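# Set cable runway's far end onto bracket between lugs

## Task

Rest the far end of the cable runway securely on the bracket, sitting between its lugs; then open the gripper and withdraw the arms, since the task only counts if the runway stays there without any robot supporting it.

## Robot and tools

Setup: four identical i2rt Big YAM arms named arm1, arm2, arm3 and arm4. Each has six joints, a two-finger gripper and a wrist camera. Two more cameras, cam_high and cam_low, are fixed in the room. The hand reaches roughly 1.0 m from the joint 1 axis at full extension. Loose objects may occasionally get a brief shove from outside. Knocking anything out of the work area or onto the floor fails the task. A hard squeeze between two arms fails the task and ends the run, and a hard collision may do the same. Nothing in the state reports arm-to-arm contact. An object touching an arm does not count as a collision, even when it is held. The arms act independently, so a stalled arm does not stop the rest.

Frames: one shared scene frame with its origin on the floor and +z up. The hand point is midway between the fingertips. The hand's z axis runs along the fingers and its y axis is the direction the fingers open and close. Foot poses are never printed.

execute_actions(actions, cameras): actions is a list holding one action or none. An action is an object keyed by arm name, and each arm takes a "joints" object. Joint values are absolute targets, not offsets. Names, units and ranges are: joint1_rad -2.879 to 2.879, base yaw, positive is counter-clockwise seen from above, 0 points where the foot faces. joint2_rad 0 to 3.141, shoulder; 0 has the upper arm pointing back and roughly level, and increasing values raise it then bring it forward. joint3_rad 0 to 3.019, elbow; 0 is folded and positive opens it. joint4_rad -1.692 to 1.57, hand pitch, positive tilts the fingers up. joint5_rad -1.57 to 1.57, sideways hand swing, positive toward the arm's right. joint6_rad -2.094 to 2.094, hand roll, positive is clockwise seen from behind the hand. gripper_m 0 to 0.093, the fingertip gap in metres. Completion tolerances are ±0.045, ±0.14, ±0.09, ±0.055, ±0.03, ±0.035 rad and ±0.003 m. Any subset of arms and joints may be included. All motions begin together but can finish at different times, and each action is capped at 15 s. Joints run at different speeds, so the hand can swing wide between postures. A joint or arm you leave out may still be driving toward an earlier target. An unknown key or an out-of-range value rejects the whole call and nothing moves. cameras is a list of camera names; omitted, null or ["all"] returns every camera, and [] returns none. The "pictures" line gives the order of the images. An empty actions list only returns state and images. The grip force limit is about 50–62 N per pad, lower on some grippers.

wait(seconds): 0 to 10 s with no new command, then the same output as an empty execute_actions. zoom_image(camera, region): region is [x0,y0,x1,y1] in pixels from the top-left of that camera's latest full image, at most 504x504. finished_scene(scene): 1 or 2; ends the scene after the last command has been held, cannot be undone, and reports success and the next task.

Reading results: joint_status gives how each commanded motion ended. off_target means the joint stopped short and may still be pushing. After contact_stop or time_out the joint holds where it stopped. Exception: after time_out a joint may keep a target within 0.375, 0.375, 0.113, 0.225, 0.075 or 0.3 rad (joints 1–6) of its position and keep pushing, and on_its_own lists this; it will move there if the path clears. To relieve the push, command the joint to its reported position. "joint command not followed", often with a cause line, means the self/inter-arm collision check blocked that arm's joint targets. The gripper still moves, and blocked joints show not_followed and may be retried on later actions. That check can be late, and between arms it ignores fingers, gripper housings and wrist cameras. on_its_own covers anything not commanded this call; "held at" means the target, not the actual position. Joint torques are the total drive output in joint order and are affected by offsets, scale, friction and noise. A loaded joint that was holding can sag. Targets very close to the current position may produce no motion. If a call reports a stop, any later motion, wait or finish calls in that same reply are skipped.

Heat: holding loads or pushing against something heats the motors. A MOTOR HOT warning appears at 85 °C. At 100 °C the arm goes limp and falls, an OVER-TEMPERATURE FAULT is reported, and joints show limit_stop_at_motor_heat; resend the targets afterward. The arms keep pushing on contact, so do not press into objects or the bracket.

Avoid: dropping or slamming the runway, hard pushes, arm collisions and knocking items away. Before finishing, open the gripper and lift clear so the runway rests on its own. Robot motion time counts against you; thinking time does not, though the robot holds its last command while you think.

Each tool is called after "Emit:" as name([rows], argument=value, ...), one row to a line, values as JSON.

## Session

Emit:
execute_actions(actions=[])

Scene clock: 0.00 s.
Joint torques (N m, as the arm reports them, + toward a larger angle): no reading
Motor temperatures (°C, as the motors report them): arm1=[31 29 32 32 28 30] | arm2=[28 31 29 29 30 31] | arm3=[30 33 36 27 28 30] | arm4=[31 34 32 31 29 31]
arm1.joint_positions: joint1_rad=+0.152 joint2_rad=+0.502 joint3_rad=+1.440 joint4_rad=-1.467 joint5_rad=+0.188 joint6_rad=+0.360 gripper_m=+0.094
arm1.joint_status: not commanded
arm1.hand: x=-0.9698 y=-0.3211 z=+1.3922 quat_wxyz=(-0.346, +0.458, -0.734, -0.363) (m; scene frame)
arm2.joint_positions: joint1_rad=+0.033 joint2_rad=+0.544 joint3_rad=+1.332 joint4_rad=-1.298 joint5_rad=+0.252 joint6_rad=+0.033 gripper_m=+0.095
arm2.joint_status: not commanded
arm2.hand: x=-0.3608 y=+0.3124 z=+1.3007 quat_wxyz=(-0.268, -0.681, -0.522, +0.438) (m; scene frame)
arm3.joint_positions: joint1_rad=+0.018 joint2_rad=+0.655 joint3_rad=+1.348 joint4_rad=-1.451 joint5_rad=-0.133 joint6_rad=-0.365 gripper_m=+0.095
arm3.joint_status: not commanded
arm3.hand: x=+0.5523 y=-0.3201 z=+1.3019 quat_wxyz=(-0.263, +0.815, -0.415, -0.307) (m; scene frame)
arm4.joint_positions: joint1_rad=-0.290 joint2_rad=+0.423 joint3_rad=+1.325 joint4_rad=-1.514 joint5_rad=+0.031 joint6_rad=-0.468 gripper_m=+0.095
arm4.joint_status: not commanded
arm4.hand: x=+1.1950 y=+0.3588 z=+1.3440 quat_wxyz=(-0.193, -0.529, -0.713, +0.418) (m; scene frame)
pictures: arm1_cam_wrist, arm2_cam_wrist, arm3_cam_wrist, arm4_cam_wrist, cam_high, cam_low
Images, in order (width x height): arm1_cam_wrist 504x504, arm2_cam_wrist 504x504, arm3_cam_wrist 504x504, arm4_cam_wrist 504x504, cam_high 672x504, cam_low 672x504.

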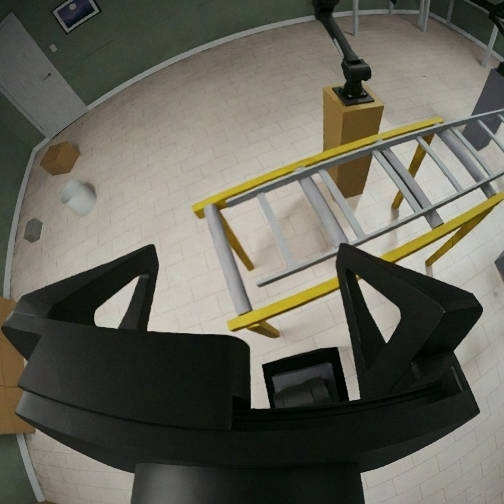

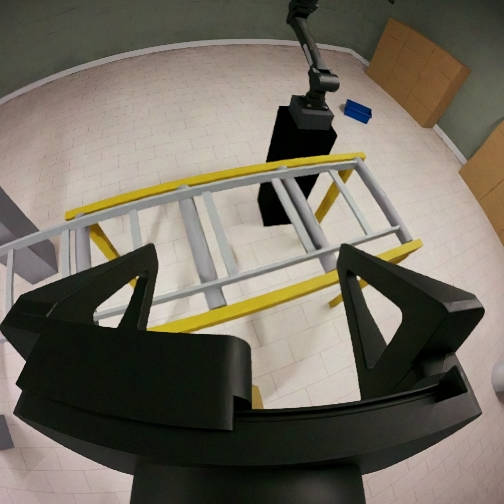

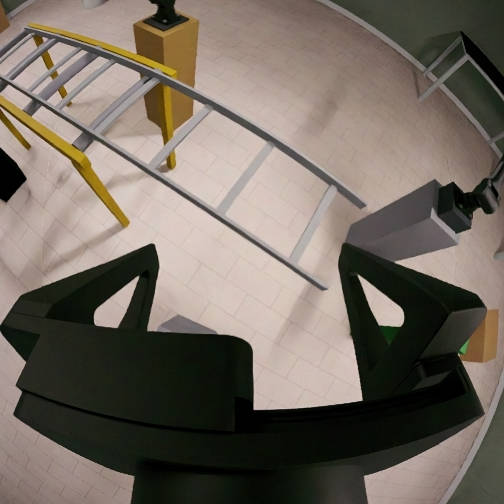

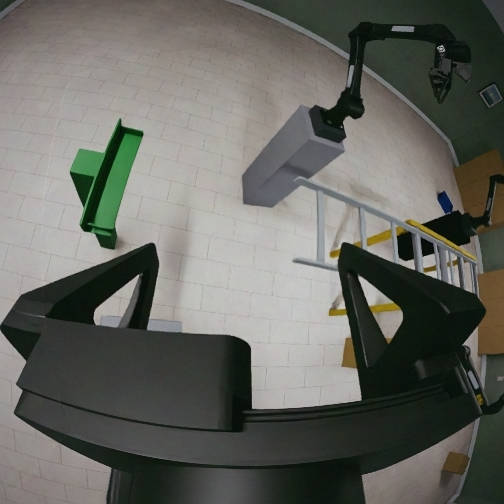

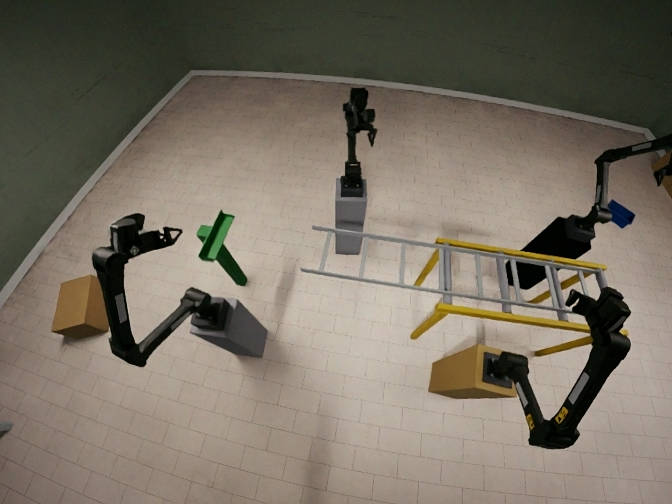

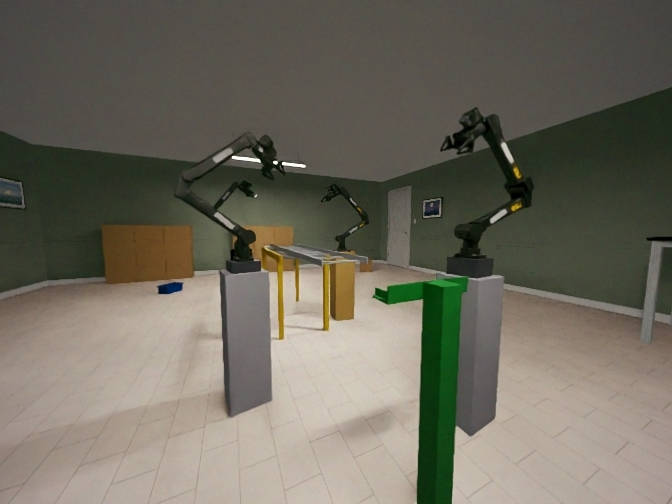

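Emit:
execute_actions([
  {"arm3":{"joints":{"joint1_rad":0.435,"joint2_rad":2.11,"joint3_rad":1.905,"joint4_rad":-1.34,"joint5_rad":0,"joint6_rad":0.64}},"arm4":{"joints":{"joint1_rad":-0.96,"joint2_rad":2.31,"joint3_rad":2.19,"joint4_rad":-1.42,"joint5_rad":0,"joint6_rad":-0.838}}},
], cameras=["cam_low","cam_high","arm4_cam_wrist","arm3_cam_wrist"])

Emit:
zoom_image(camera="cam_low", region=[260, 190, 480, 310])

Scene clock: 6.97 s.
Joint torques (N m, as the arm reports them, + toward a larger angle): arm1=[ 0.18  3.16  8.66  1.99  0.13 -0.09] | arm2=[-1.19  2.84  9.36  2.2   0.03  0.  ] | arm3=[ -1.03 -24.04  10.7    0.41   0.11  -0.03] | arm4=[ -0.54 -26.53  11.8    0.26  -0.01  -0.06]
Motor temperatures (°C, as the motors report them): arm1=[31 29 33 32 28 30] | arm2=[28 31 31 29 30 31] | arm3=[30 33 38 28 28 30] | arm4=[31 34 33 31 29 31]
arm1.joint_positions: joint1_rad=+0.152 joint2_rad=+0.502 joint3_rad=+1.440 joint4_rad=-1.467 joint5_rad=+0.188 joint6_rad=+0.360 gripper_m=+0.094
arm1.joint_status: not commanded
arm1.hand: x=-0.9698 y=-0.3211 z=+1.3922 quat_wxyz=(-0.346, +0.458, -0.734, -0.363) (m; scene frame)
arm2.joint_positions: joint1_rad=+0.033 joint2_rad=+0.544 joint3_rad=+1.332 joint4_rad=-1.298 joint5_rad=+0.252 joint6_rad=+0.033 gripper_m=+0.095
arm2.joint_status: not commanded
arm2.hand: x=-0.3608 y=+0.3124 z=+1.3007 quat_wxyz=(-0.268, -0.681, -0.522, +0.438) (m; scene frame)
arm3.joint_positions: joint1_rad=+0.429 joint2_rad=+2.113 joint3_rad=+1.890 joint4_rad=-1.337 joint5_rad=-0.002 joint6_rad=+0.626 gripper_m=+0.095
arm3.joint_status: all done
arm3.hand: x=+0.2428 y=-0.0109 z=+0.9052 quat_wxyz=(-0.002, +0.705, -0.709, -0.011) (m; scene frame)
arm4.joint_positions: joint1_rad=-0.952 joint2_rad=+2.328 joint3_rad=+2.170 joint4_rad=-1.417 joint5_rad=+0.000 joint6_rad=-0.828 gripper_m=+0.095
arm4.joint_status: all done
arm4.hand: x=+0.7004 y=+0.0203 z=+0.8933 quat_wxyz=(+0.004, -0.706, -0.708, -0.001) (m; scene frame)
pictures: arm3_cam_wrist, arm4_cam_wrist, cam_high, cam_low
Images, in order (width x height): arm3_cam_wrist 504x504, arm4_cam_wrist 504x504, cam_high 672x504, cam_low 672x504.

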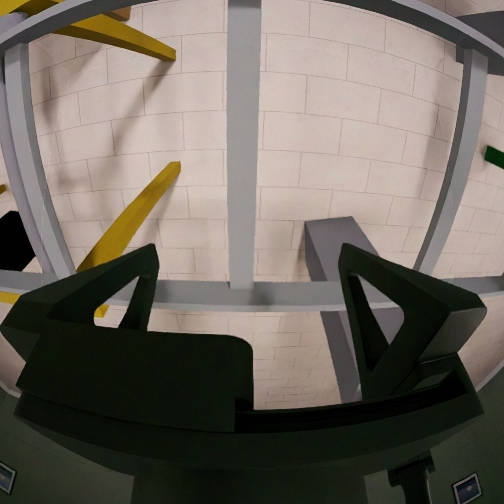

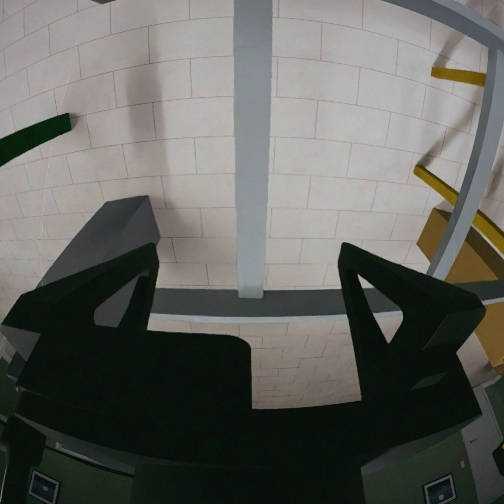

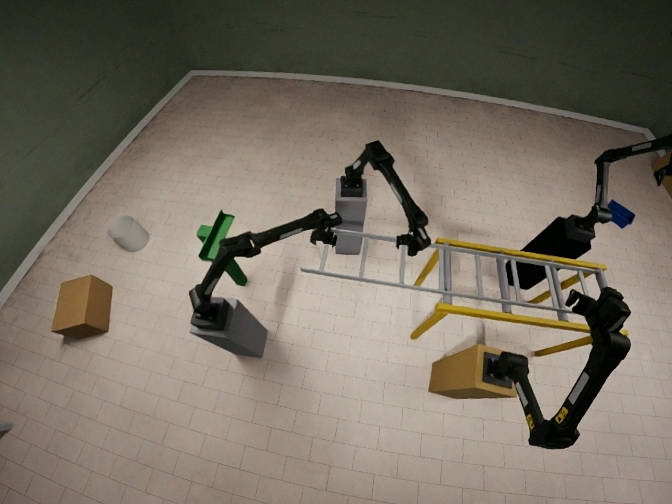

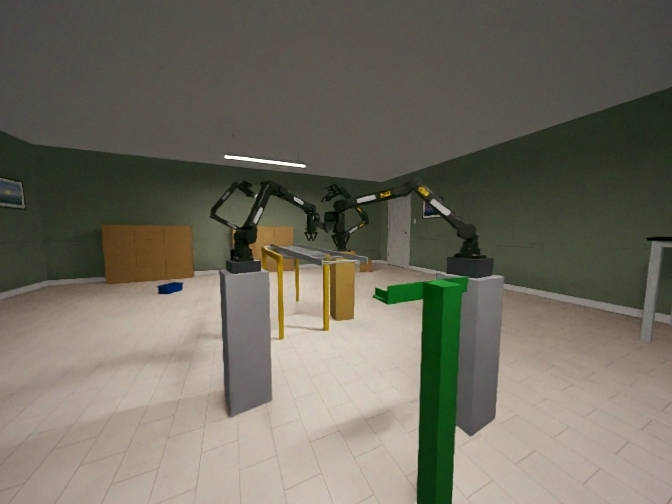

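Region (260, 190, 480, 310) of cam_low's 672x504 image, scaled by 2.291, with more detail than that image has; it fills the top 275 rows of this view, and the rest is white.

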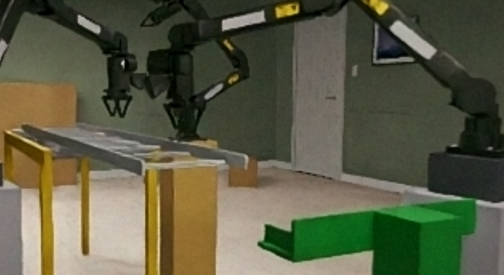

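Emit:
execute_actions([
  {"arm3":{"joints":{"joint1_rad":0.45,"joint2_rad":2.24,"joint3_rad":1.785,"joint4_rad":-1.10,"gripper_m":0.06}},"arm4":{"joints":{"joint2_rad":2.428,"joint3_rad":2.05,"joint4_rad":-1.187,"gripper_m":0.06}}},
], cameras=["cam_low","arm4_cam_wrist","arm3_cam_wrist"])

Scene clock: 11.37 s.
Joint torques (N m, as the arm reports them, + toward a larger angle): arm1=[ 0.18  3.16  8.66  1.98  0.13 -0.09] | arm2=[-1.19  2.91  9.4   2.19  0.03  0.  ] | arm3=[  0.13 -23.86   9.27   0.99   0.12   0.01] | arm4=[ -0.7  -26.71  10.29   0.67   0.    -0.08]
Motor temperatures (°C, as the motors report them): arm1=[31 29 33 32 28 30] | arm2=[28 31 31 29 30 31] | arm3=[30 34 38 28 28 30] | arm4=[31 35 34 31 28 31]
arm1.joint_positions: joint1_rad=+0.152 joint2_rad=+0.502 joint3_rad=+1.440 joint4_rad=-1.467 joint5_rad=+0.188 joint6_rad=+0.360 gripper_m=+0.094
arm1.joint_status: not commanded
arm1.hand: x=-0.9698 y=-0.3211 z=+1.3922 quat_wxyz=(-0.346, +0.458, -0.734, -0.363) (m; scene frame)
arm2.joint_positions: joint1_rad=+0.033 joint2_rad=+0.544 joint3_rad=+1.332 joint4_rad=-1.298 joint5_rad=+0.252 joint6_rad=+0.033 gripper_m=+0.095
arm2.joint_status: not commanded
arm2.hand: x=-0.3608 y=+0.3124 z=+1.3007 quat_wxyz=(-0.268, -0.681, -0.522, +0.438) (m; scene frame)
arm3.joint_positions: joint1_rad=+0.440 joint2_rad=+2.239 joint3_rad=+1.783 joint4_rad=-1.111 joint5_rad=-0.002 joint6_rad=+0.627 gripper_m=+0.060
arm3.joint_status: all done
arm3.hand: x=+0.2348 y=-0.0118 z=+0.7867 quat_wxyz=(-0.001, +0.708, -0.706, -0.007) (m; scene frame)
arm4.joint_positions: joint1_rad=-0.952 joint2_rad=+2.447 joint3_rad=+2.042 joint4_rad=-1.199 joint5_rad=+0.000 joint6_rad=-0.829 gripper_m=+0.060
arm4.joint_status: all done
arm4.hand: x=+0.7054 y=+0.0262 z=+0.7649 quat_wxyz=(+0.003, -0.706, -0.708, -0.015) (m; scene frame)
pictures: arm3_cam_wrist, arm4_cam_wrist, cam_low
Images, in order (width x height): arm3_cam_wrist 504x504, arm4_cam_wrist 504x504, cam_low 672x504.

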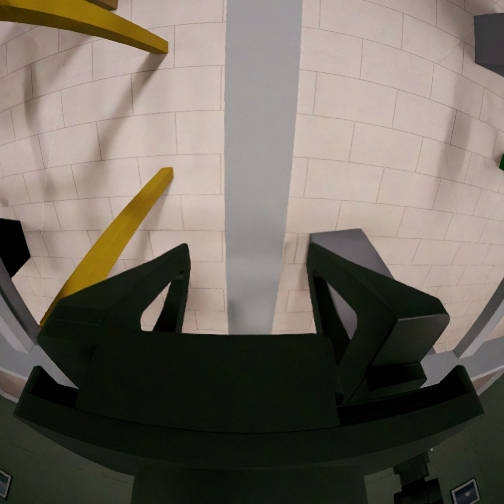

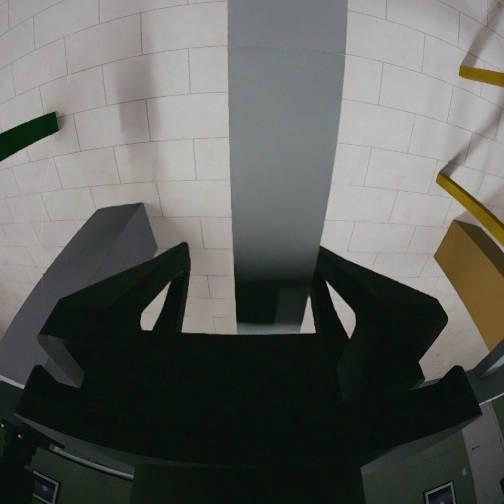

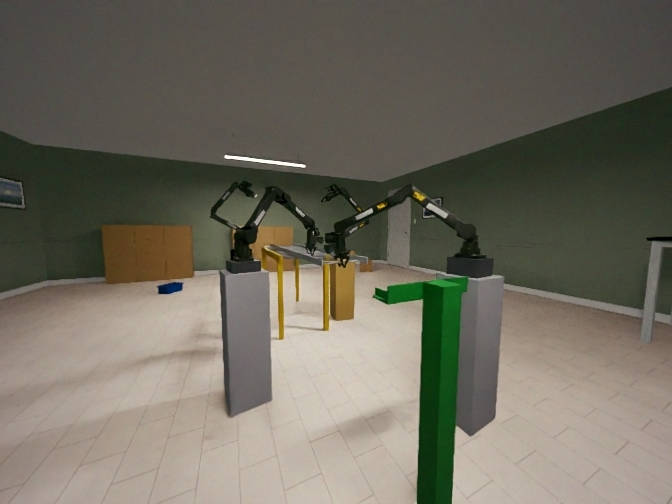

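Emit:
execute_actions([
  {"arm3":{"joints":{"joint2_rad":2.275}},"arm4":{"joints":{"joint2_rad":2.40}}},
], cameras=["arm4_cam_wrist","arm3_cam_wrist"])

Scene clock: 14.13 s.
Joint torques (N m, as the arm reports them, + toward a larger angle): arm1=[ 0.22  3.15  8.66  1.98  0.13 -0.09] | arm2=[-1.18  2.8   9.39  2.21  0.02 -0.01] | arm3=[ -0.13 -21.27   8.9    0.85   0.1   -0.06] | arm4=[ -0.77 -26.79  10.21   0.68   0.    -0.05]
Motor temperatures (°C, as the motors report them): arm1=[31 29 33 32 28 30] | arm2=[28 31 32 29 30 31] | arm3=[30 35 39 28 28 30] | arm4=[31 36 34 31 28 31]
arm1.joint_positions: joint1_rad=+0.152 joint2_rad=+0.502 joint3_rad=+1.440 joint4_rad=-1.467 joint5_rad=+0.188 joint6_rad=+0.360 gripper_m=+0.094
arm1.joint_status: not commanded
arm1.hand: x=-0.9698 y=-0.3211 z=+1.3922 quat_wxyz=(-0.346, +0.458, -0.734, -0.363) (m; scene frame)
arm2.joint_positions: joint1_rad=+0.033 joint2_rad=+0.544 joint3_rad=+1.332 joint4_rad=-1.298 joint5_rad=+0.252 joint6_rad=+0.033 gripper_m=+0.095
arm2.joint_status: not commanded
arm2.hand: x=-0.3608 y=+0.3124 z=+1.3007 quat_wxyz=(-0.268, -0.681, -0.522, +0.438) (m; scene frame)
arm3.joint_positions: joint1_rad=+0.440 joint2_rad=+2.239 joint3_rad=+1.783 joint4_rad=-1.111 joint5_rad=-0.002 joint6_rad=+0.627 gripper_m=+0.060
arm3.joint_status: all done
arm3.hand: x=+0.2348 y=-0.0118 z=+0.7867 quat_wxyz=(-0.001, +0.708, -0.706, -0.007) (m; scene frame)
arm4.joint_positions: joint1_rad=-0.952 joint2_rad=+2.420 joint3_rad=+2.042 joint4_rad=-1.199 joint5_rad=+0.000 joint6_rad=-0.829 gripper_m=+0.060
arm4.joint_status: all done
arm4.hand: x=+0.7016 y=+0.0226 z=+0.7833 quat_wxyz=(+0.004, -0.706, -0.708, -0.001) (m; scene frame)
pictures: arm3_cam_wrist, arm4_cam_wrist
Images, in order (width x height): arm3_cam_wrist 504x504, arm4_cam_wrist 504x504.

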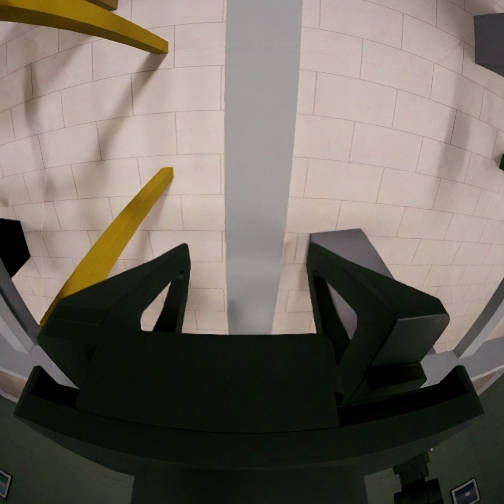

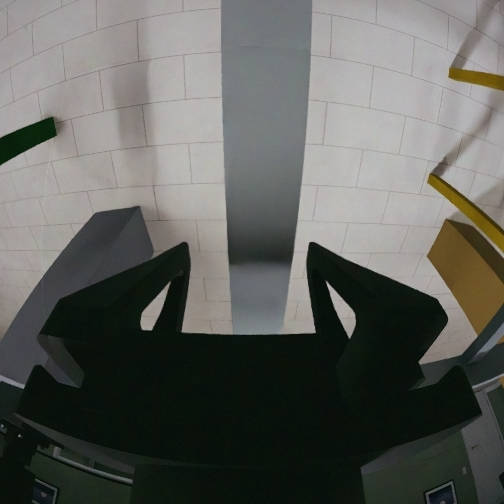

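Emit:
execute_actions([
  {"arm3":{"joints":{"joint2_rad":2.29,"joint4_rad":-1.09}},"arm4":{"joints":{"gripper_m":0}}},
], cameras=["arm3_cam_wrist"])

Scene clock: 15.77 s.
Joint torques (N m, as the arm reports them, + toward a larger angle): arm1=[ 0.2   3.15  8.66  1.99  0.13 -0.09] | arm2=[-1.25  2.84  9.38  2.19  0.03 -0.01] | arm3=[ -0.03 -20.62   8.99   0.84   0.07  -0.03] | arm4=[ -0.72 -26.29  10.28   0.29  -0.13  -0.04]
Motor temperatures (°C, as the motors report them): arm1=[31 29 33 32 28 30] | arm2=[28 31 32 29 30 31] | arm3=[30 35 39 28 28 30] | arm4=[31 36 34 31 29 31]
arm1.joint_positions: joint1_rad=+0.152 joint2_rad=+0.502 joint3_rad=+1.440 joint4_rad=-1.467 joint5_rad=+0.188 joint6_rad=+0.360 gripper_m=+0.094
arm1.joint_status: not commanded
arm1.hand: x=-0.9698 y=-0.3211 z=+1.3922 quat_wxyz=(-0.346, +0.458, -0.734, -0.363) (m; scene frame)
arm2.joint_positions: joint1_rad=+0.033 joint2_rad=+0.544 joint3_rad=+1.332 joint4_rad=-1.298 joint5_rad=+0.252 joint6_rad=+0.033 gripper_m=+0.095
arm2.joint_status: not commanded
arm2.hand: x=-0.3608 y=+0.3124 z=+1.3007 quat_wxyz=(-0.268, -0.681, -0.522, +0.438) (m; scene frame)
arm3.joint_positions: joint1_rad=+0.440 joint2_rad=+2.251 joint3_rad=+1.783 joint4_rad=-1.101 joint5_rad=-0.002 joint6_rad=+0.627 gripper_m=+0.060
arm3.joint_status: all done
arm3.hand: x=+0.2345 y=-0.0114 z=+0.7793 quat_wxyz=(-0.001, +0.708, -0.706, -0.006) (m; scene frame)
arm4.joint_positions: joint1_rad=-0.954 joint2_rad=+2.420 joint3_rad=+2.042 joint4_rad=-1.187 joint5_rad=+0.003 joint6_rad=-0.830 gripper_m=+0.025
arm4.joint_status: gripper_m off_target (ended at +0.025, target +0.000)
arm4.hand: x=+0.6981 y=+0.0222 z=+0.7833 quat_wxyz=(+0.006, -0.706, -0.708, +0.005) (m; scene frame)
pictures: arm3_cam_wrist
Images, in order (width x height): arm3_cam_wrist 504x504.

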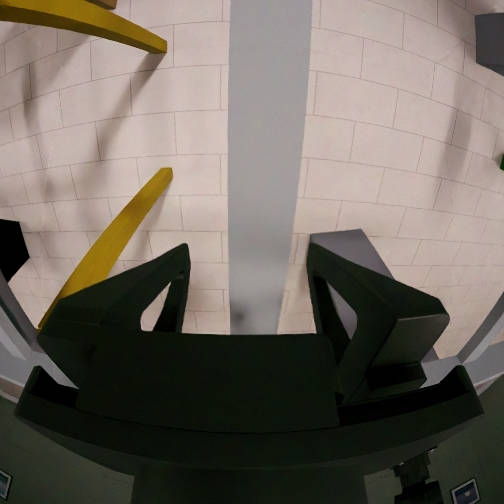

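Emit:
execute_actions([
  {"arm3":{"joints":{"gripper_m":0,"joint2_rad":2.25}}},
], cameras=[])

Emit:
execute_actions([
  {"arm3":{"joints":{"joint1_rad":0.296,"joint2_rad":2.086,"joint3_rad":1.55,"joint4_rad":-0.99,"joint6_rad":0.48}},"arm4":{"joints":{"joint1_rad":-0.846,"joint2_rad":2.195,"joint3_rad":1.708,"joint4_rad":-1.03,"joint6_rad":-0.726}}},
], cameras=[])

Emit:
execute_actions([
  {"arm3":{"joints":{"joint1_rad":0.137,"joint2_rad":1.986,"joint3_rad":1.41,"joint4_rad":-0.925,"joint6_rad":0.322}},"arm4":{"joints":{"joint1_rad":-0.716,"joint2_rad":2.03,"joint3_rad":1.475,"joint4_rad":-0.916,"joint6_rad":-0.595}}},
], cameras=["cam_high"])

Scene clock: 24.40 s.
Joint torques (N m, as the arm reports them, + toward a larger angle): arm1=[ 0.18  3.14  8.66  1.98  0.13 -0.09] | arm2=[-1.2   2.72  9.38  2.17  0.03  0.  ] | arm3=[ -0.25 -24.72   8.97   1.23  -0.22  -0.1 ] | arm4=[ -0.47 -26.25  10.28   0.28  -0.16  -0.03]
Motor temperatures (°C, as the motors report them): arm1=[31 29 34 32 28 30] | arm2=[28 31 32 29 30 31] | arm3=[30 36 39 28 28 30] | arm4=[31 38 34 31 29 31]
arm1.joint_positions: joint1_rad=+0.152 joint2_rad=+0.502 joint3_rad=+1.440 joint4_rad=-1.467 joint5_rad=+0.188 joint6_rad=+0.360 gripper_m=+0.094
arm1.joint_status: not commanded
arm1.hand: x=-0.9698 y=-0.3211 z=+1.3922 quat_wxyz=(-0.346, +0.458, -0.734, -0.363) (m; scene frame)
arm2.joint_positions: joint1_rad=+0.033 joint2_rad=+0.544 joint3_rad=+1.332 joint4_rad=-1.298 joint5_rad=+0.252 joint6_rad=+0.033 gripper_m=+0.095
arm2.joint_status: not commanded
arm2.hand: x=-0.3608 y=+0.3124 z=+1.3007 quat_wxyz=(-0.268, -0.681, -0.522, +0.438) (m; scene frame)
arm3.joint_positions: joint1_rad=+0.439 joint2_rad=+2.251 joint3_rad=+1.781 joint4_rad=-1.105 joint5_rad=+0.007 joint6_rad=+0.640 gripper_m=+0.025
arm3.joint_status: gripper_m off_target (ended at +0.025, target +0.000); the others done
arm3.hand: x=+0.2374 y=-0.0111 z=+0.7790 quat_wxyz=(-0.005, +0.703, -0.711, -0.003) (m; scene frame)
arm4.joint_positions: joint1_rad=-0.955 joint2_rad=+2.420 joint3_rad=+2.042 joint4_rad=-1.185 joint5_rad=+0.004 joint6_rad=-0.830 gripper_m=+0.025
arm4.joint_status: not commanded
arm4.hand: x=+0.6975 y=+0.0222 z=+0.7833 quat_wxyz=(+0.006, -0.706, -0.708, +0.005) (m; scene frame)
pictures: none
No camera images: the call's "cameras" was empty. Leave "cameras" out to get every camera's image.

Scene clock: 25.70 s.
Joint torques (N m, as the arm reports them, + toward a larger angle): arm1=[ 0.19  3.17  8.67  1.98  0.13 -0.09] | arm2=[-1.17  2.75  9.38  2.19  0.03 -0.01] | arm3=[  0.29 -24.16   9.66   0.65   0.25  -0.33] | arm4=[ -0.98 -24.95  11.15   0.33  -0.25  -0.13]
Motor temperatures (°C, as the motors report them): arm1=[31 29 34 32 28 30] | arm2=[28 31 32 29 30 31] | arm3=[30 36 39 28 28 30] | arm4=[31 38 34 31 29 31]
arm1.joint_positions: joint1_rad=+0.152 joint2_rad=+0.502 joint3_rad=+1.440 joint4_rad=-1.467 joint5_rad=+0.188 joint6_rad=+0.360 gripper_m=+0.094
arm1.joint_status: not commanded
arm1.hand: x=-0.9698 y=-0.3211 z=+1.3922 quat_wxyz=(-0.346, +0.458, -0.734, -0.363) (m; scene frame)
arm2.joint_positions: joint1_rad=+0.033 joint2_rad=+0.544 joint3_rad=+1.332 joint4_rad=-1.298 joint5_rad=+0.252 joint6_rad=+0.033 gripper_m=+0.095
arm2.joint_status: not commanded
arm2.hand: x=-0.3608 y=+0.3124 z=+1.3007 quat_wxyz=(-0.268, -0.681, -0.522, +0.438) (m; scene frame)
arm3.joint_positions: joint1_rad=+0.286 joint2_rad=+2.113 joint3_rad=+1.530 joint4_rad=-0.991 joint5_rad=-0.006 joint6_rad=+0.499 gripper_m=+0.025
arm3.joint_status: all done
arm3.hand: x=+0.3475 y=-0.0121 z=+0.7789 quat_wxyz=(+0.002, +0.699, -0.715, -0.005) (m; scene frame)
arm4.joint_positions: joint1_rad=-0.835 joint2_rad=+2.232 joint3_rad=+1.681 joint4_rad=-1.031 joint5_rad=+0.006 joint6_rad=-0.708 gripper_m=+0.025
arm4.joint_status: all done
arm4.hand: x=+0.8083 y=+0.0222 z=+0.7811 quat_wxyz=(+0.007, -0.707, -0.707, -0.004) (m; scene frame)
pictures: none
No camera images: the call's "cameras" was empty. Leave "cameras" out to get every camera's image.

Scene clock: 27.00 s.
Joint torques (N m, as the arm reports them, + toward a larger angle): arm1=[ 0.18  3.17  8.67  1.99  0.13 -0.09] | arm2=[-1.2   2.92  9.38  2.19  0.03 -0.01] | arm3=[  0.17 -23.66   9.94   0.55   0.16  -0.32] | arm4=[ -1.3  -25.24  11.9    0.2   -0.15  -0.13]
Motor temperatures (°C, as the motors report them): arm1=[31 29 34 32 28 30] | arm2=[28 31 32 29 30 31] | arm3=[30 37 39 28 28 30] | arm4=[31 38 34 31 29 32]
arm1.joint_positions: joint1_rad=+0.152 joint2_rad=+0.502 joint3_rad=+1.440 joint4_rad=-1.467 joint5_rad=+0.188 joint6_rad=+0.360 gripper_m=+0.094
arm1.joint_status: not commanded
arm1.hand: x=-0.9698 y=-0.3211 z=+1.3922 quat_wxyz=(-0.346, +0.458, -0.734, -0.363) (m; scene frame)
arm2.joint_positions: joint1_rad=+0.033 joint2_rad=+0.544 joint3_rad=+1.332 joint4_rad=-1.298 joint5_rad=+0.252 joint6_rad=+0.033 gripper_m=+0.095
arm2.joint_status: not commanded
arm2.hand: x=-0.3608 y=+0.3124 z=+1.3007 quat_wxyz=(-0.268, -0.681, -0.522, +0.438) (m; scene frame)
arm3.joint_positions: joint1_rad=+0.125 joint2_rad=+2.030 joint3_rad=+1.384 joint4_rad=-0.928 joint5_rad=-0.005 joint6_rad=+0.341 gripper_m=+0.025
arm3.joint_status: all done
arm3.hand: x=+0.4472 y=-0.0121 z=+0.7788 quat_wxyz=(+0.001, +0.698, -0.716, -0.005) (m; scene frame)
arm4.joint_positions: joint1_rad=-0.704 joint2_rad=+2.099 joint3_rad=+1.435 joint4_rad=-0.914 joint5_rad=+0.004 joint6_rad=-0.576 gripper_m=+0.025
arm4.joint_status: all done
arm4.hand: x=+0.9077 y=+0.0231 z=+0.7804 quat_wxyz=(+0.007, -0.707, -0.707, -0.002) (m; scene frame)
pictures: cam_high
Images, in order (width x height): cam_high 672x504.

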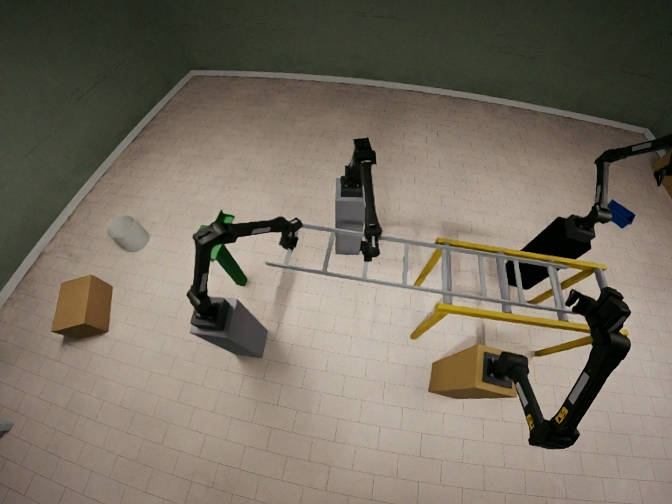

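Emit:
execute_actions([
  {"arm3":{"joints":{"joint1_rad":-0.225,"joint2_rad":1.90,"joint3_rad":1.33,"joint4_rad":-0.883,"joint6_rad":-0.028}},"arm4":{"joints":{"joint1_rad":-0.377,"joint2_rad":1.815,"joint3_rad":1.215,"joint4_rad":-0.787,"joint6_rad":-0.24}}},
], cameras=[])

Emit:
execute_actions([
  {"arm3":{"joints":{"joint1_rad":-0.375,"joint2_rad":1.905,"joint3_rad":1.375,"joint4_rad":-0.9,"joint6_rad":-0.177}},"arm4":{"joints":{"joint1_rad":-0.214,"joint2_rad":1.78,"joint3_rad":1.18,"joint4_rad":-0.768,"joint6_rad":-0.077}}},
], cameras=["cam_high","cam_low","arm4_cam_wrist"])

Emit:
zoom_image(camera="cam_low", region=[330, 235, 490, 315])

Emit:
zoom_image(camera="cam_high", region=[170, 180, 330, 290])

Scene clock: 32.23 s.
Joint torques (N m, as the arm reports them, + toward a larger angle): arm1=[ 0.2   3.13  8.66  1.98  0.13 -0.09] | arm2=[-1.17  2.84  9.4   2.2   0.02  0.  ] | arm3=[ -1.64 -25.5   10.34   0.91   0.14  -0.39] | arm4=[  0.71 -26.43  12.92   0.41   0.25   0.16]
Motor temperatures (°C, as the motors report them): arm1=[31 29 34 32 28 30] | arm2=[28 31 33 29 30 31] | arm3=[30 37 40 28 28 30] | arm4=[31 38 35 31 29 32]
arm1.joint_positions: joint1_rad=+0.152 joint2_rad=+0.502 joint3_rad=+1.440 joint4_rad=-1.467 joint5_rad=+0.188 joint6_rad=+0.360 gripper_m=+0.094
arm1.joint_status: not commanded
arm1.hand: x=-0.9698 y=-0.3211 z=+1.3922 quat_wxyz=(-0.346, +0.458, -0.734, -0.363) (m; scene frame)
arm2.joint_positions: joint1_rad=+0.033 joint2_rad=+0.544 joint3_rad=+1.332 joint4_rad=-1.298 joint5_rad=+0.252 joint6_rad=+0.033 gripper_m=+0.095
arm2.joint_status: not commanded
arm2.hand: x=-0.3608 y=+0.3124 z=+1.3007 quat_wxyz=(-0.268, -0.681, -0.522, +0.438) (m; scene frame)
arm3.joint_positions: joint1_rad=-0.219 joint2_rad=+1.975 joint3_rad=+1.295 joint4_rad=-0.894 joint5_rad=-0.005 joint6_rad=+0.001 gripper_m=+0.025
arm3.joint_status: all done
arm3.hand: x=+0.6347 y=-0.0103 z=+0.7797 quat_wxyz=(+0.001, +0.696, -0.718, -0.006) (m; scene frame)
arm4.joint_positions: joint1_rad=-0.387 joint2_rad=+1.940 joint3_rad=+1.155 joint4_rad=-0.790 joint5_rad=-0.005 joint6_rad=-0.258 gripper_m=+0.025
arm4.joint_status: all done
arm4.hand: x=+1.0937 y=+0.0257 z=+0.7804 quat_wxyz=(+0.003, -0.708, -0.706, -0.002) (m; scene frame)
pictures: none
No camera images: the call's "cameras" was empty. Leave "cameras" out to get every camera's image.

Scene clock: 34.20 s.
Joint torques (N m, as the arm reports them, + toward a larger angle): arm1=[ 0.18  3.17  8.67  1.99  0.13 -0.09] | arm2=[-1.19  2.86  9.39  2.18  0.03  0.  ] | arm3=[  0.51 -24.98  13.72   0.26   0.06  -0.27] | arm4=[ -0.59 -27.79  11.39   0.44   0.4   -0.05]
Motor temperatures (°C, as the motors report them): arm1=[31 29 34 32 28 30] | arm2=[28 31 33 29 30 31] | arm3=[30 37 41 27 28 30] | arm4=[31 39 35 31 29 32]
arm1.joint_positions: joint1_rad=+0.152 joint2_rad=+0.502 joint3_rad=+1.440 joint4_rad=-1.467 joint5_rad=+0.188 joint6_rad=+0.360 gripper_m=+0.094
arm1.joint_status: not commanded
arm1.hand: x=-0.9698 y=-0.3211 z=+1.3922 quat_wxyz=(-0.346, +0.458, -0.734, -0.363) (m; scene frame)
arm2.joint_positions: joint1_rad=+0.033 joint2_rad=+0.544 joint3_rad=+1.332 joint4_rad=-1.298 joint5_rad=+0.252 joint6_rad=+0.033 gripper_m=+0.095
arm2.joint_status: not commanded
arm2.hand: x=-0.3608 y=+0.3124 z=+1.3007 quat_wxyz=(-0.268, -0.681, -0.522, +0.438) (m; scene frame)
arm3.joint_positions: joint1_rad=-0.386 joint2_rad=+1.975 joint3_rad=+1.297 joint4_rad=-0.895 joint5_rad=-0.003 joint6_rad=-0.157 gripper_m=+0.025
arm3.joint_status: all done
arm3.hand: x=+0.7230 y=-0.0194 z=+0.7797 quat_wxyz=(+0.000, +0.693, -0.721, -0.006) (m; scene frame)
arm4.joint_positions: joint1_rad=-0.207 joint2_rad=+1.927 joint3_rad=+1.135 joint4_rad=-0.771 joint5_rad=-0.009 joint6_rad=-0.070 gripper_m=+0.025
arm4.joint_status: joint2_rad time_out (moved -0.013 of -0.160); the others done
arm4.on_its_own: joint2_rad reads +1.927 and still pushes toward +1.780 since a time_out
arm4.hand: x=+1.1818 y=+0.0143 z=+0.7804 quat_wxyz=(-0.002, -0.711, -0.703, +0.001) (m; scene frame)
pictures: arm4_cam_wrist, cam_high, cam_low
Images, in order (width x height): arm4_cam_wrist 504x504, cam_high 672x504, cam_low 672x504.

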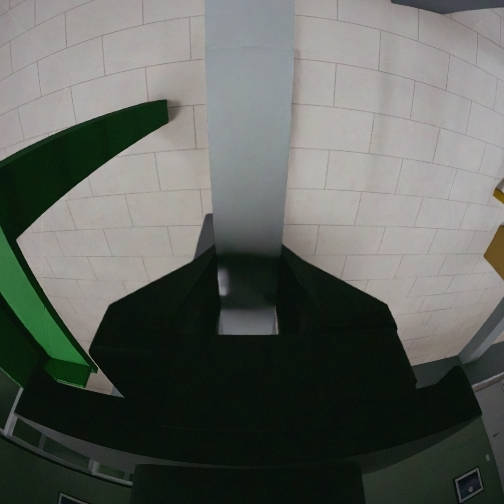

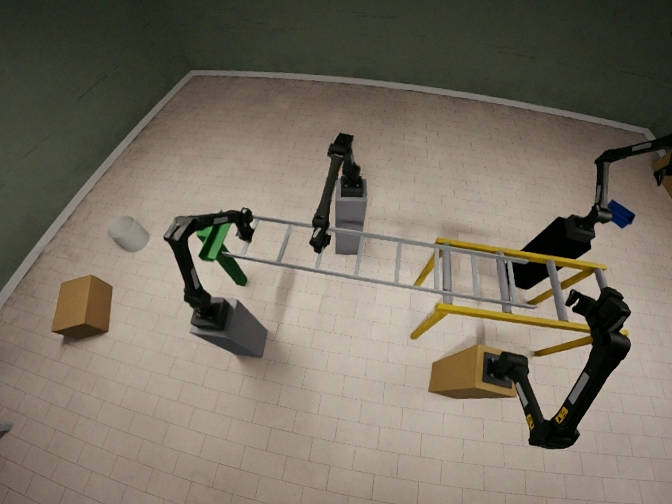

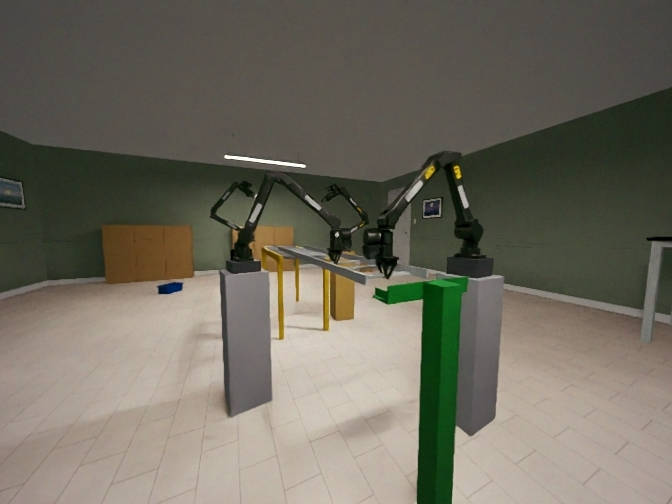

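Region (330, 235, 490, 315) of cam_low's 672x504 image, scaled by 3.150, with more detail than that image has.

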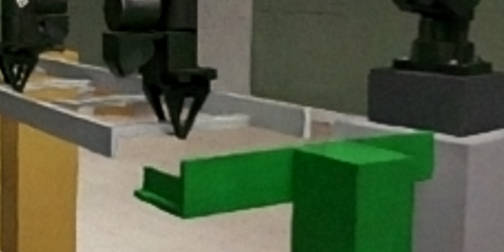

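Region (170, 180, 330, 290) of cam_high's 672x504 image, scaled by 3.150, with more detail than that image has; it fills the top 346 rows of this view, and the rest is white.

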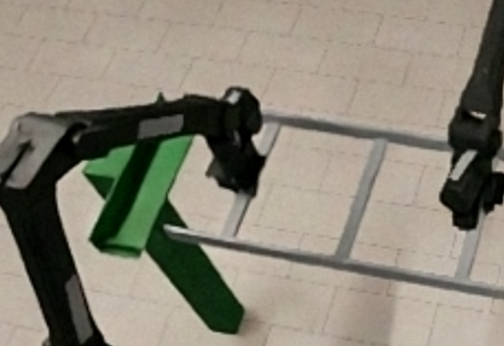

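Emit:
execute_actions([
  {"arm3":{"joints":{"joint1_rad":-0.422,"joint2_rad":1.965,"joint3_rad":1.49,"joint4_rad":-0.945,"joint6_rad":-0.245}},"arm4":{"joints":{"joint1_rad":-0.152,"joint2_rad":1.725,"joint3_rad":1.06,"joint4_rad":-0.72,"joint6_rad":-0.04}}},
], cameras=["cam_high","cam_low","arm4_cam_wrist"])

Emit:
zoom_image(camera="cam_low", region=[330, 235, 490, 315])

Emit:
zoom_image(camera="cam_high", region=[170, 180, 330, 290])

Scene clock: 40.90 s.
Joint torques (N m, as the arm reports them, + toward a larger angle): arm1=[ 0.17  3.15  8.66  1.99  0.13 -0.09] | arm2=[-1.06  2.94  9.36  2.21  0.03  0.  ] | arm3=[ -0.26 -25.16  15.65  -0.18   0.07  -0.39] | arm4=[  0.48 -25.66  10.9    0.3    0.34   0.07]
Motor temperatures (°C, as the motors report them): arm1=[31 29 35 32 28 30] | arm2=[28 31 33 29 30 31] | arm3=[30 38 43 27 28 30] | arm4=[31 39 35 31 29 32]
arm1.joint_positions: joint1_rad=+0.152 joint2_rad=+0.502 joint3_rad=+1.440 joint4_rad=-1.467 joint5_rad=+0.188 joint6_rad=+0.360 gripper_m=+0.094
arm1.joint_status: not commanded
arm1.hand: x=-0.9698 y=-0.3211 z=+1.3922 quat_wxyz=(-0.346, +0.458, -0.734, -0.363) (m; scene frame)
arm2.joint_positions: joint1_rad=+0.033 joint2_rad=+0.544 joint3_rad=+1.332 joint4_rad=-1.298 joint5_rad=+0.252 joint6_rad=+0.033 gripper_m=+0.095
arm2.joint_status: not commanded
arm2.hand: x=-0.3608 y=+0.3124 z=+1.3007 quat_wxyz=(-0.268, -0.681, -0.522, +0.438) (m; scene frame)
arm3.joint_positions: joint1_rad=-0.424 joint2_rad=+2.029 joint3_rad=+1.394 joint4_rad=-0.928 joint5_rad=-0.003 joint6_rad=-0.215 gripper_m=+0.025
arm3.joint_status: joint3_rad time_out (moved +0.097 of +0.193); the others done
arm3.on_its_own: joint3_rad reads +1.394 and still pushes toward +1.490 since a time_out
arm3.hand: x=+0.7493 y=+0.0048 z=+0.7807 quat_wxyz=(-0.004, +0.701, -0.714, -0.009) (m; scene frame)
arm4.joint_positions: joint1_rad=-0.158 joint2_rad=+1.861 joint3_rad=+1.016 joint4_rad=-0.720 joint5_rad=-0.007 joint6_rad=-0.044 gripper_m=+0.025
arm4.joint_status: all done
arm4.hand: x=+1.2063 y=+0.0501 z=+0.7791 quat_wxyz=(-0.001, -0.702, -0.712, +0.001) (m; scene frame)
pictures: arm4_cam_wrist, cam_high, cam_low
Images, in order (width x height): arm4_cam_wrist 504x504, cam_high 672x504, cam_low 672x504.

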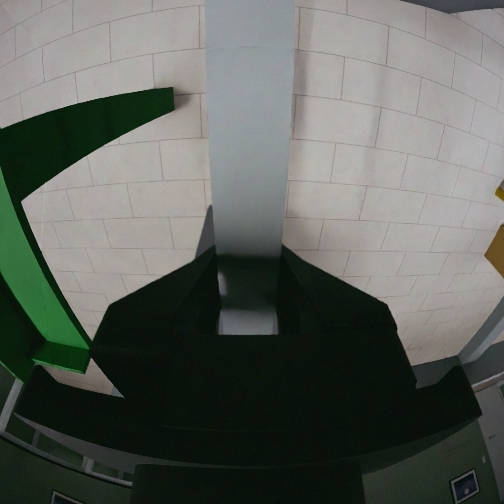

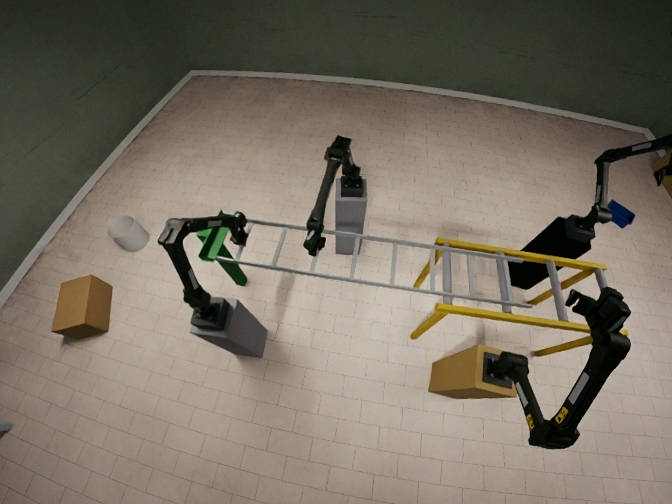

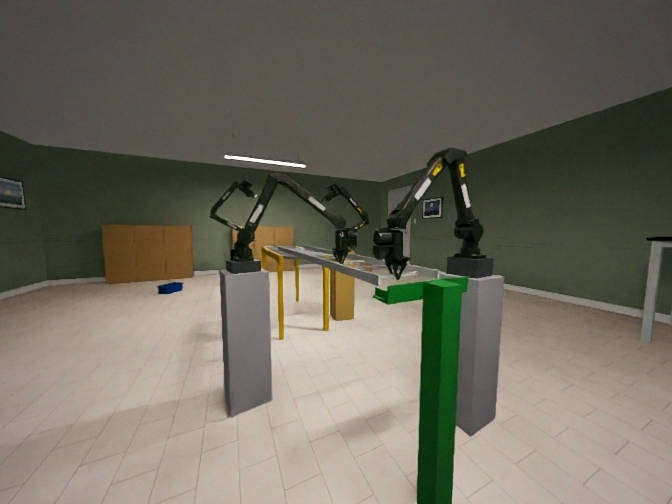

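Region (330, 235, 490, 315) of cam_low's 672x504 image, scaled by 3.150, with more detail than that image has.

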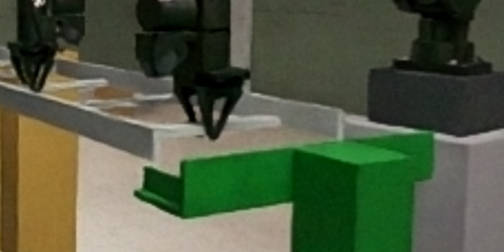

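Region (170, 180, 330, 290) of cam_high's 672x504 image, scaled by 3.150, with more detail than that image has; it fills the top 346 rows of this view, and the rest is white.

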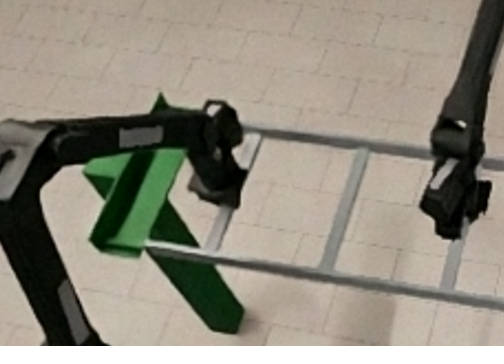

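Emit:
execute_actions([
  {"arm3":{"joints":{"joint1_rad":-0.527,"joint2_rad":1.975,"joint3_rad":1.555,"joint4_rad":-0.975,"joint6_rad":-0.335}},"arm4":{"joints":{"joint1_rad":-0.016,"joint2_rad":1.72,"joint6_rad":0.095}}},
], cameras=["cam_high","cam_low","arm4_cam_wrist"])

Emit:
zoom_image(camera="cam_low", region=[330, 235, 490, 315])

Emit:
zoom_image(camera="cam_high", region=[170, 180, 290, 270])

Scene clock: 48.00 s.
Joint torques (N m, as the arm reports them, + toward a larger angle): arm1=[ 0.17  3.12  8.66  1.99  0.13 -0.09] | arm2=[-1.18  2.8   9.37  2.2   0.03  0.  ] | arm3=[ -3.9  -27.34  16.78   0.14   0.59  -0.57] | arm4=[  3.76 -25.84  10.93   0.11  -0.7    0.38]
Motor temperatures (°C, as the motors report them): arm1=[31 29 35 32 28 30] | arm2=[28 31 33 29 30 31] | arm3=[30 39 46 27 28 30] | arm4=[31 39 35 31 29 32]
arm1.joint_positions: joint1_rad=+0.152 joint2_rad=+0.502 joint3_rad=+1.440 joint4_rad=-1.467 joint5_rad=+0.188 joint6_rad=+0.360 gripper_m=+0.094
arm1.joint_status: not commanded
arm1.hand: x=-0.9698 y=-0.3211 z=+1.3922 quat_wxyz=(-0.346, +0.458, -0.734, -0.363) (m; scene frame)
arm2.joint_positions: joint1_rad=+0.033 joint2_rad=+0.544 joint3_rad=+1.332 joint4_rad=-1.298 joint5_rad=+0.252 joint6_rad=+0.033 gripper_m=+0.095
arm2.joint_status: not commanded
arm2.hand: x=-0.3608 y=+0.3124 z=+1.3007 quat_wxyz=(-0.268, -0.681, -0.522, +0.438) (m; scene frame)
arm3.joint_positions: joint1_rad=-0.495 joint2_rad=+2.052 joint3_rad=+1.438 joint4_rad=-0.966 joint5_rad=-0.020 joint6_rad=-0.289 gripper_m=+0.025
arm3.joint_status: joint3_rad time_out (moved +0.044 of +0.161); joint6_rad time_out (moved -0.074 of -0.120); the others done
arm3.on_its_own: joint3_rad reads +1.438 and still pushes toward +1.551 since a time_out; joint6_rad reads -0.289 and still pushes toward -0.335 since a time_out
arm3.hand: x=+0.7872 y=+0.0023 z=+0.7817 quat_wxyz=(+0.007, +0.701, -0.713, -0.012) (m; scene frame)
arm4.joint_positions: joint1_rad=-0.065 joint2_rad=+1.859 joint3_rad=+1.016 joint4_rad=-0.714 joint5_rad=+0.020 joint6_rad=+0.052 gripper_m=+0.025
arm4.joint_status: joint1_rad time_out (moved +0.093 of +0.142); joint6_rad time_out (moved +0.097 of +0.139); the others done
arm4.on_its_own: joint1_rad reads -0.065 and still pushes toward -0.016 since a time_out; joint6_rad reads +0.052 and still pushes toward +0.095 since a time_out
arm4.hand: x=+1.2437 y=+0.0489 z=+0.7795 quat_wxyz=(+0.006, -0.704, -0.711, +0.013) (m; scene frame)
pictures: arm4_cam_wrist, cam_high, cam_low
Images, in order (width x height): arm4_cam_wrist 504x504, cam_high 672x504, cam_low 672x504.

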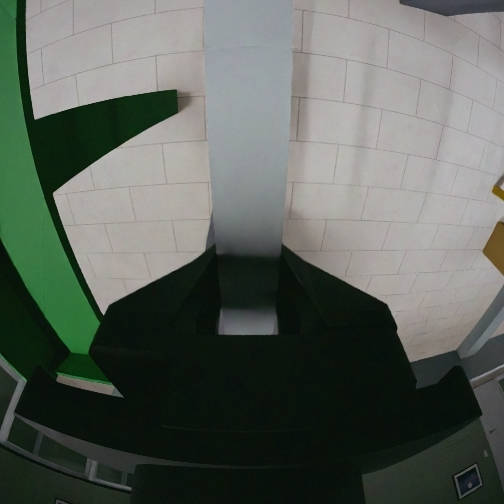

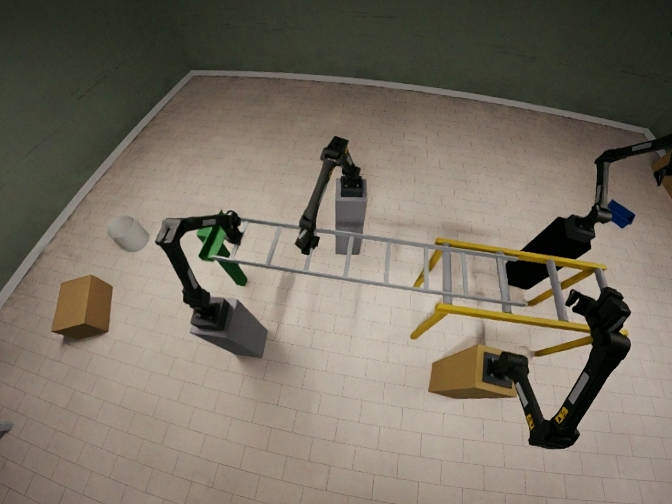

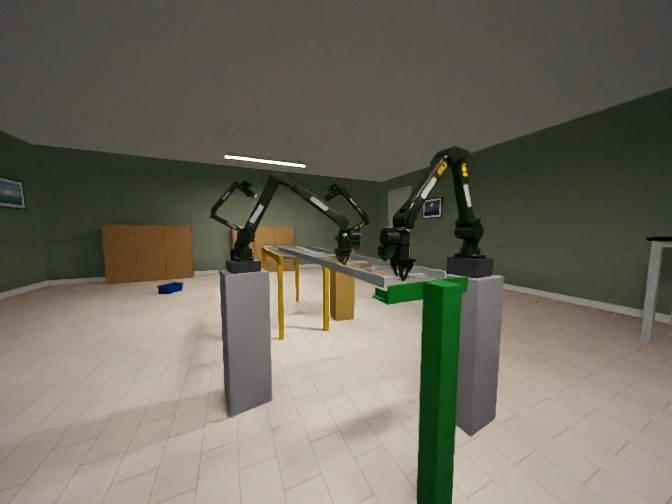

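Region (330, 235, 490, 315) of cam_low's 672x504 image, scaled by 3.150, with more detail than that image has.

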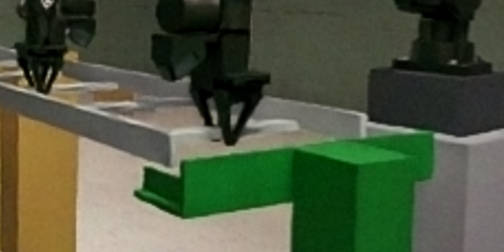

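Region (170, 180, 290, 270) of cam_high's 672x504 image, scaled by 4.200, with more detail than that image has; it fills the top 378 rows of this view, and the rest is white.

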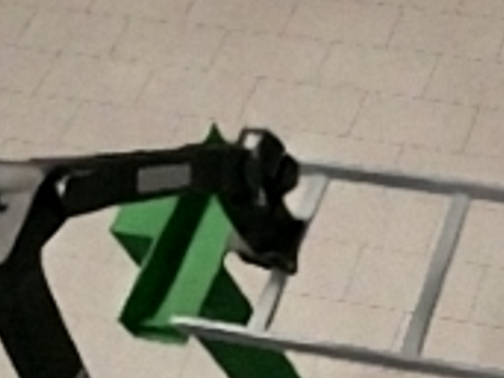

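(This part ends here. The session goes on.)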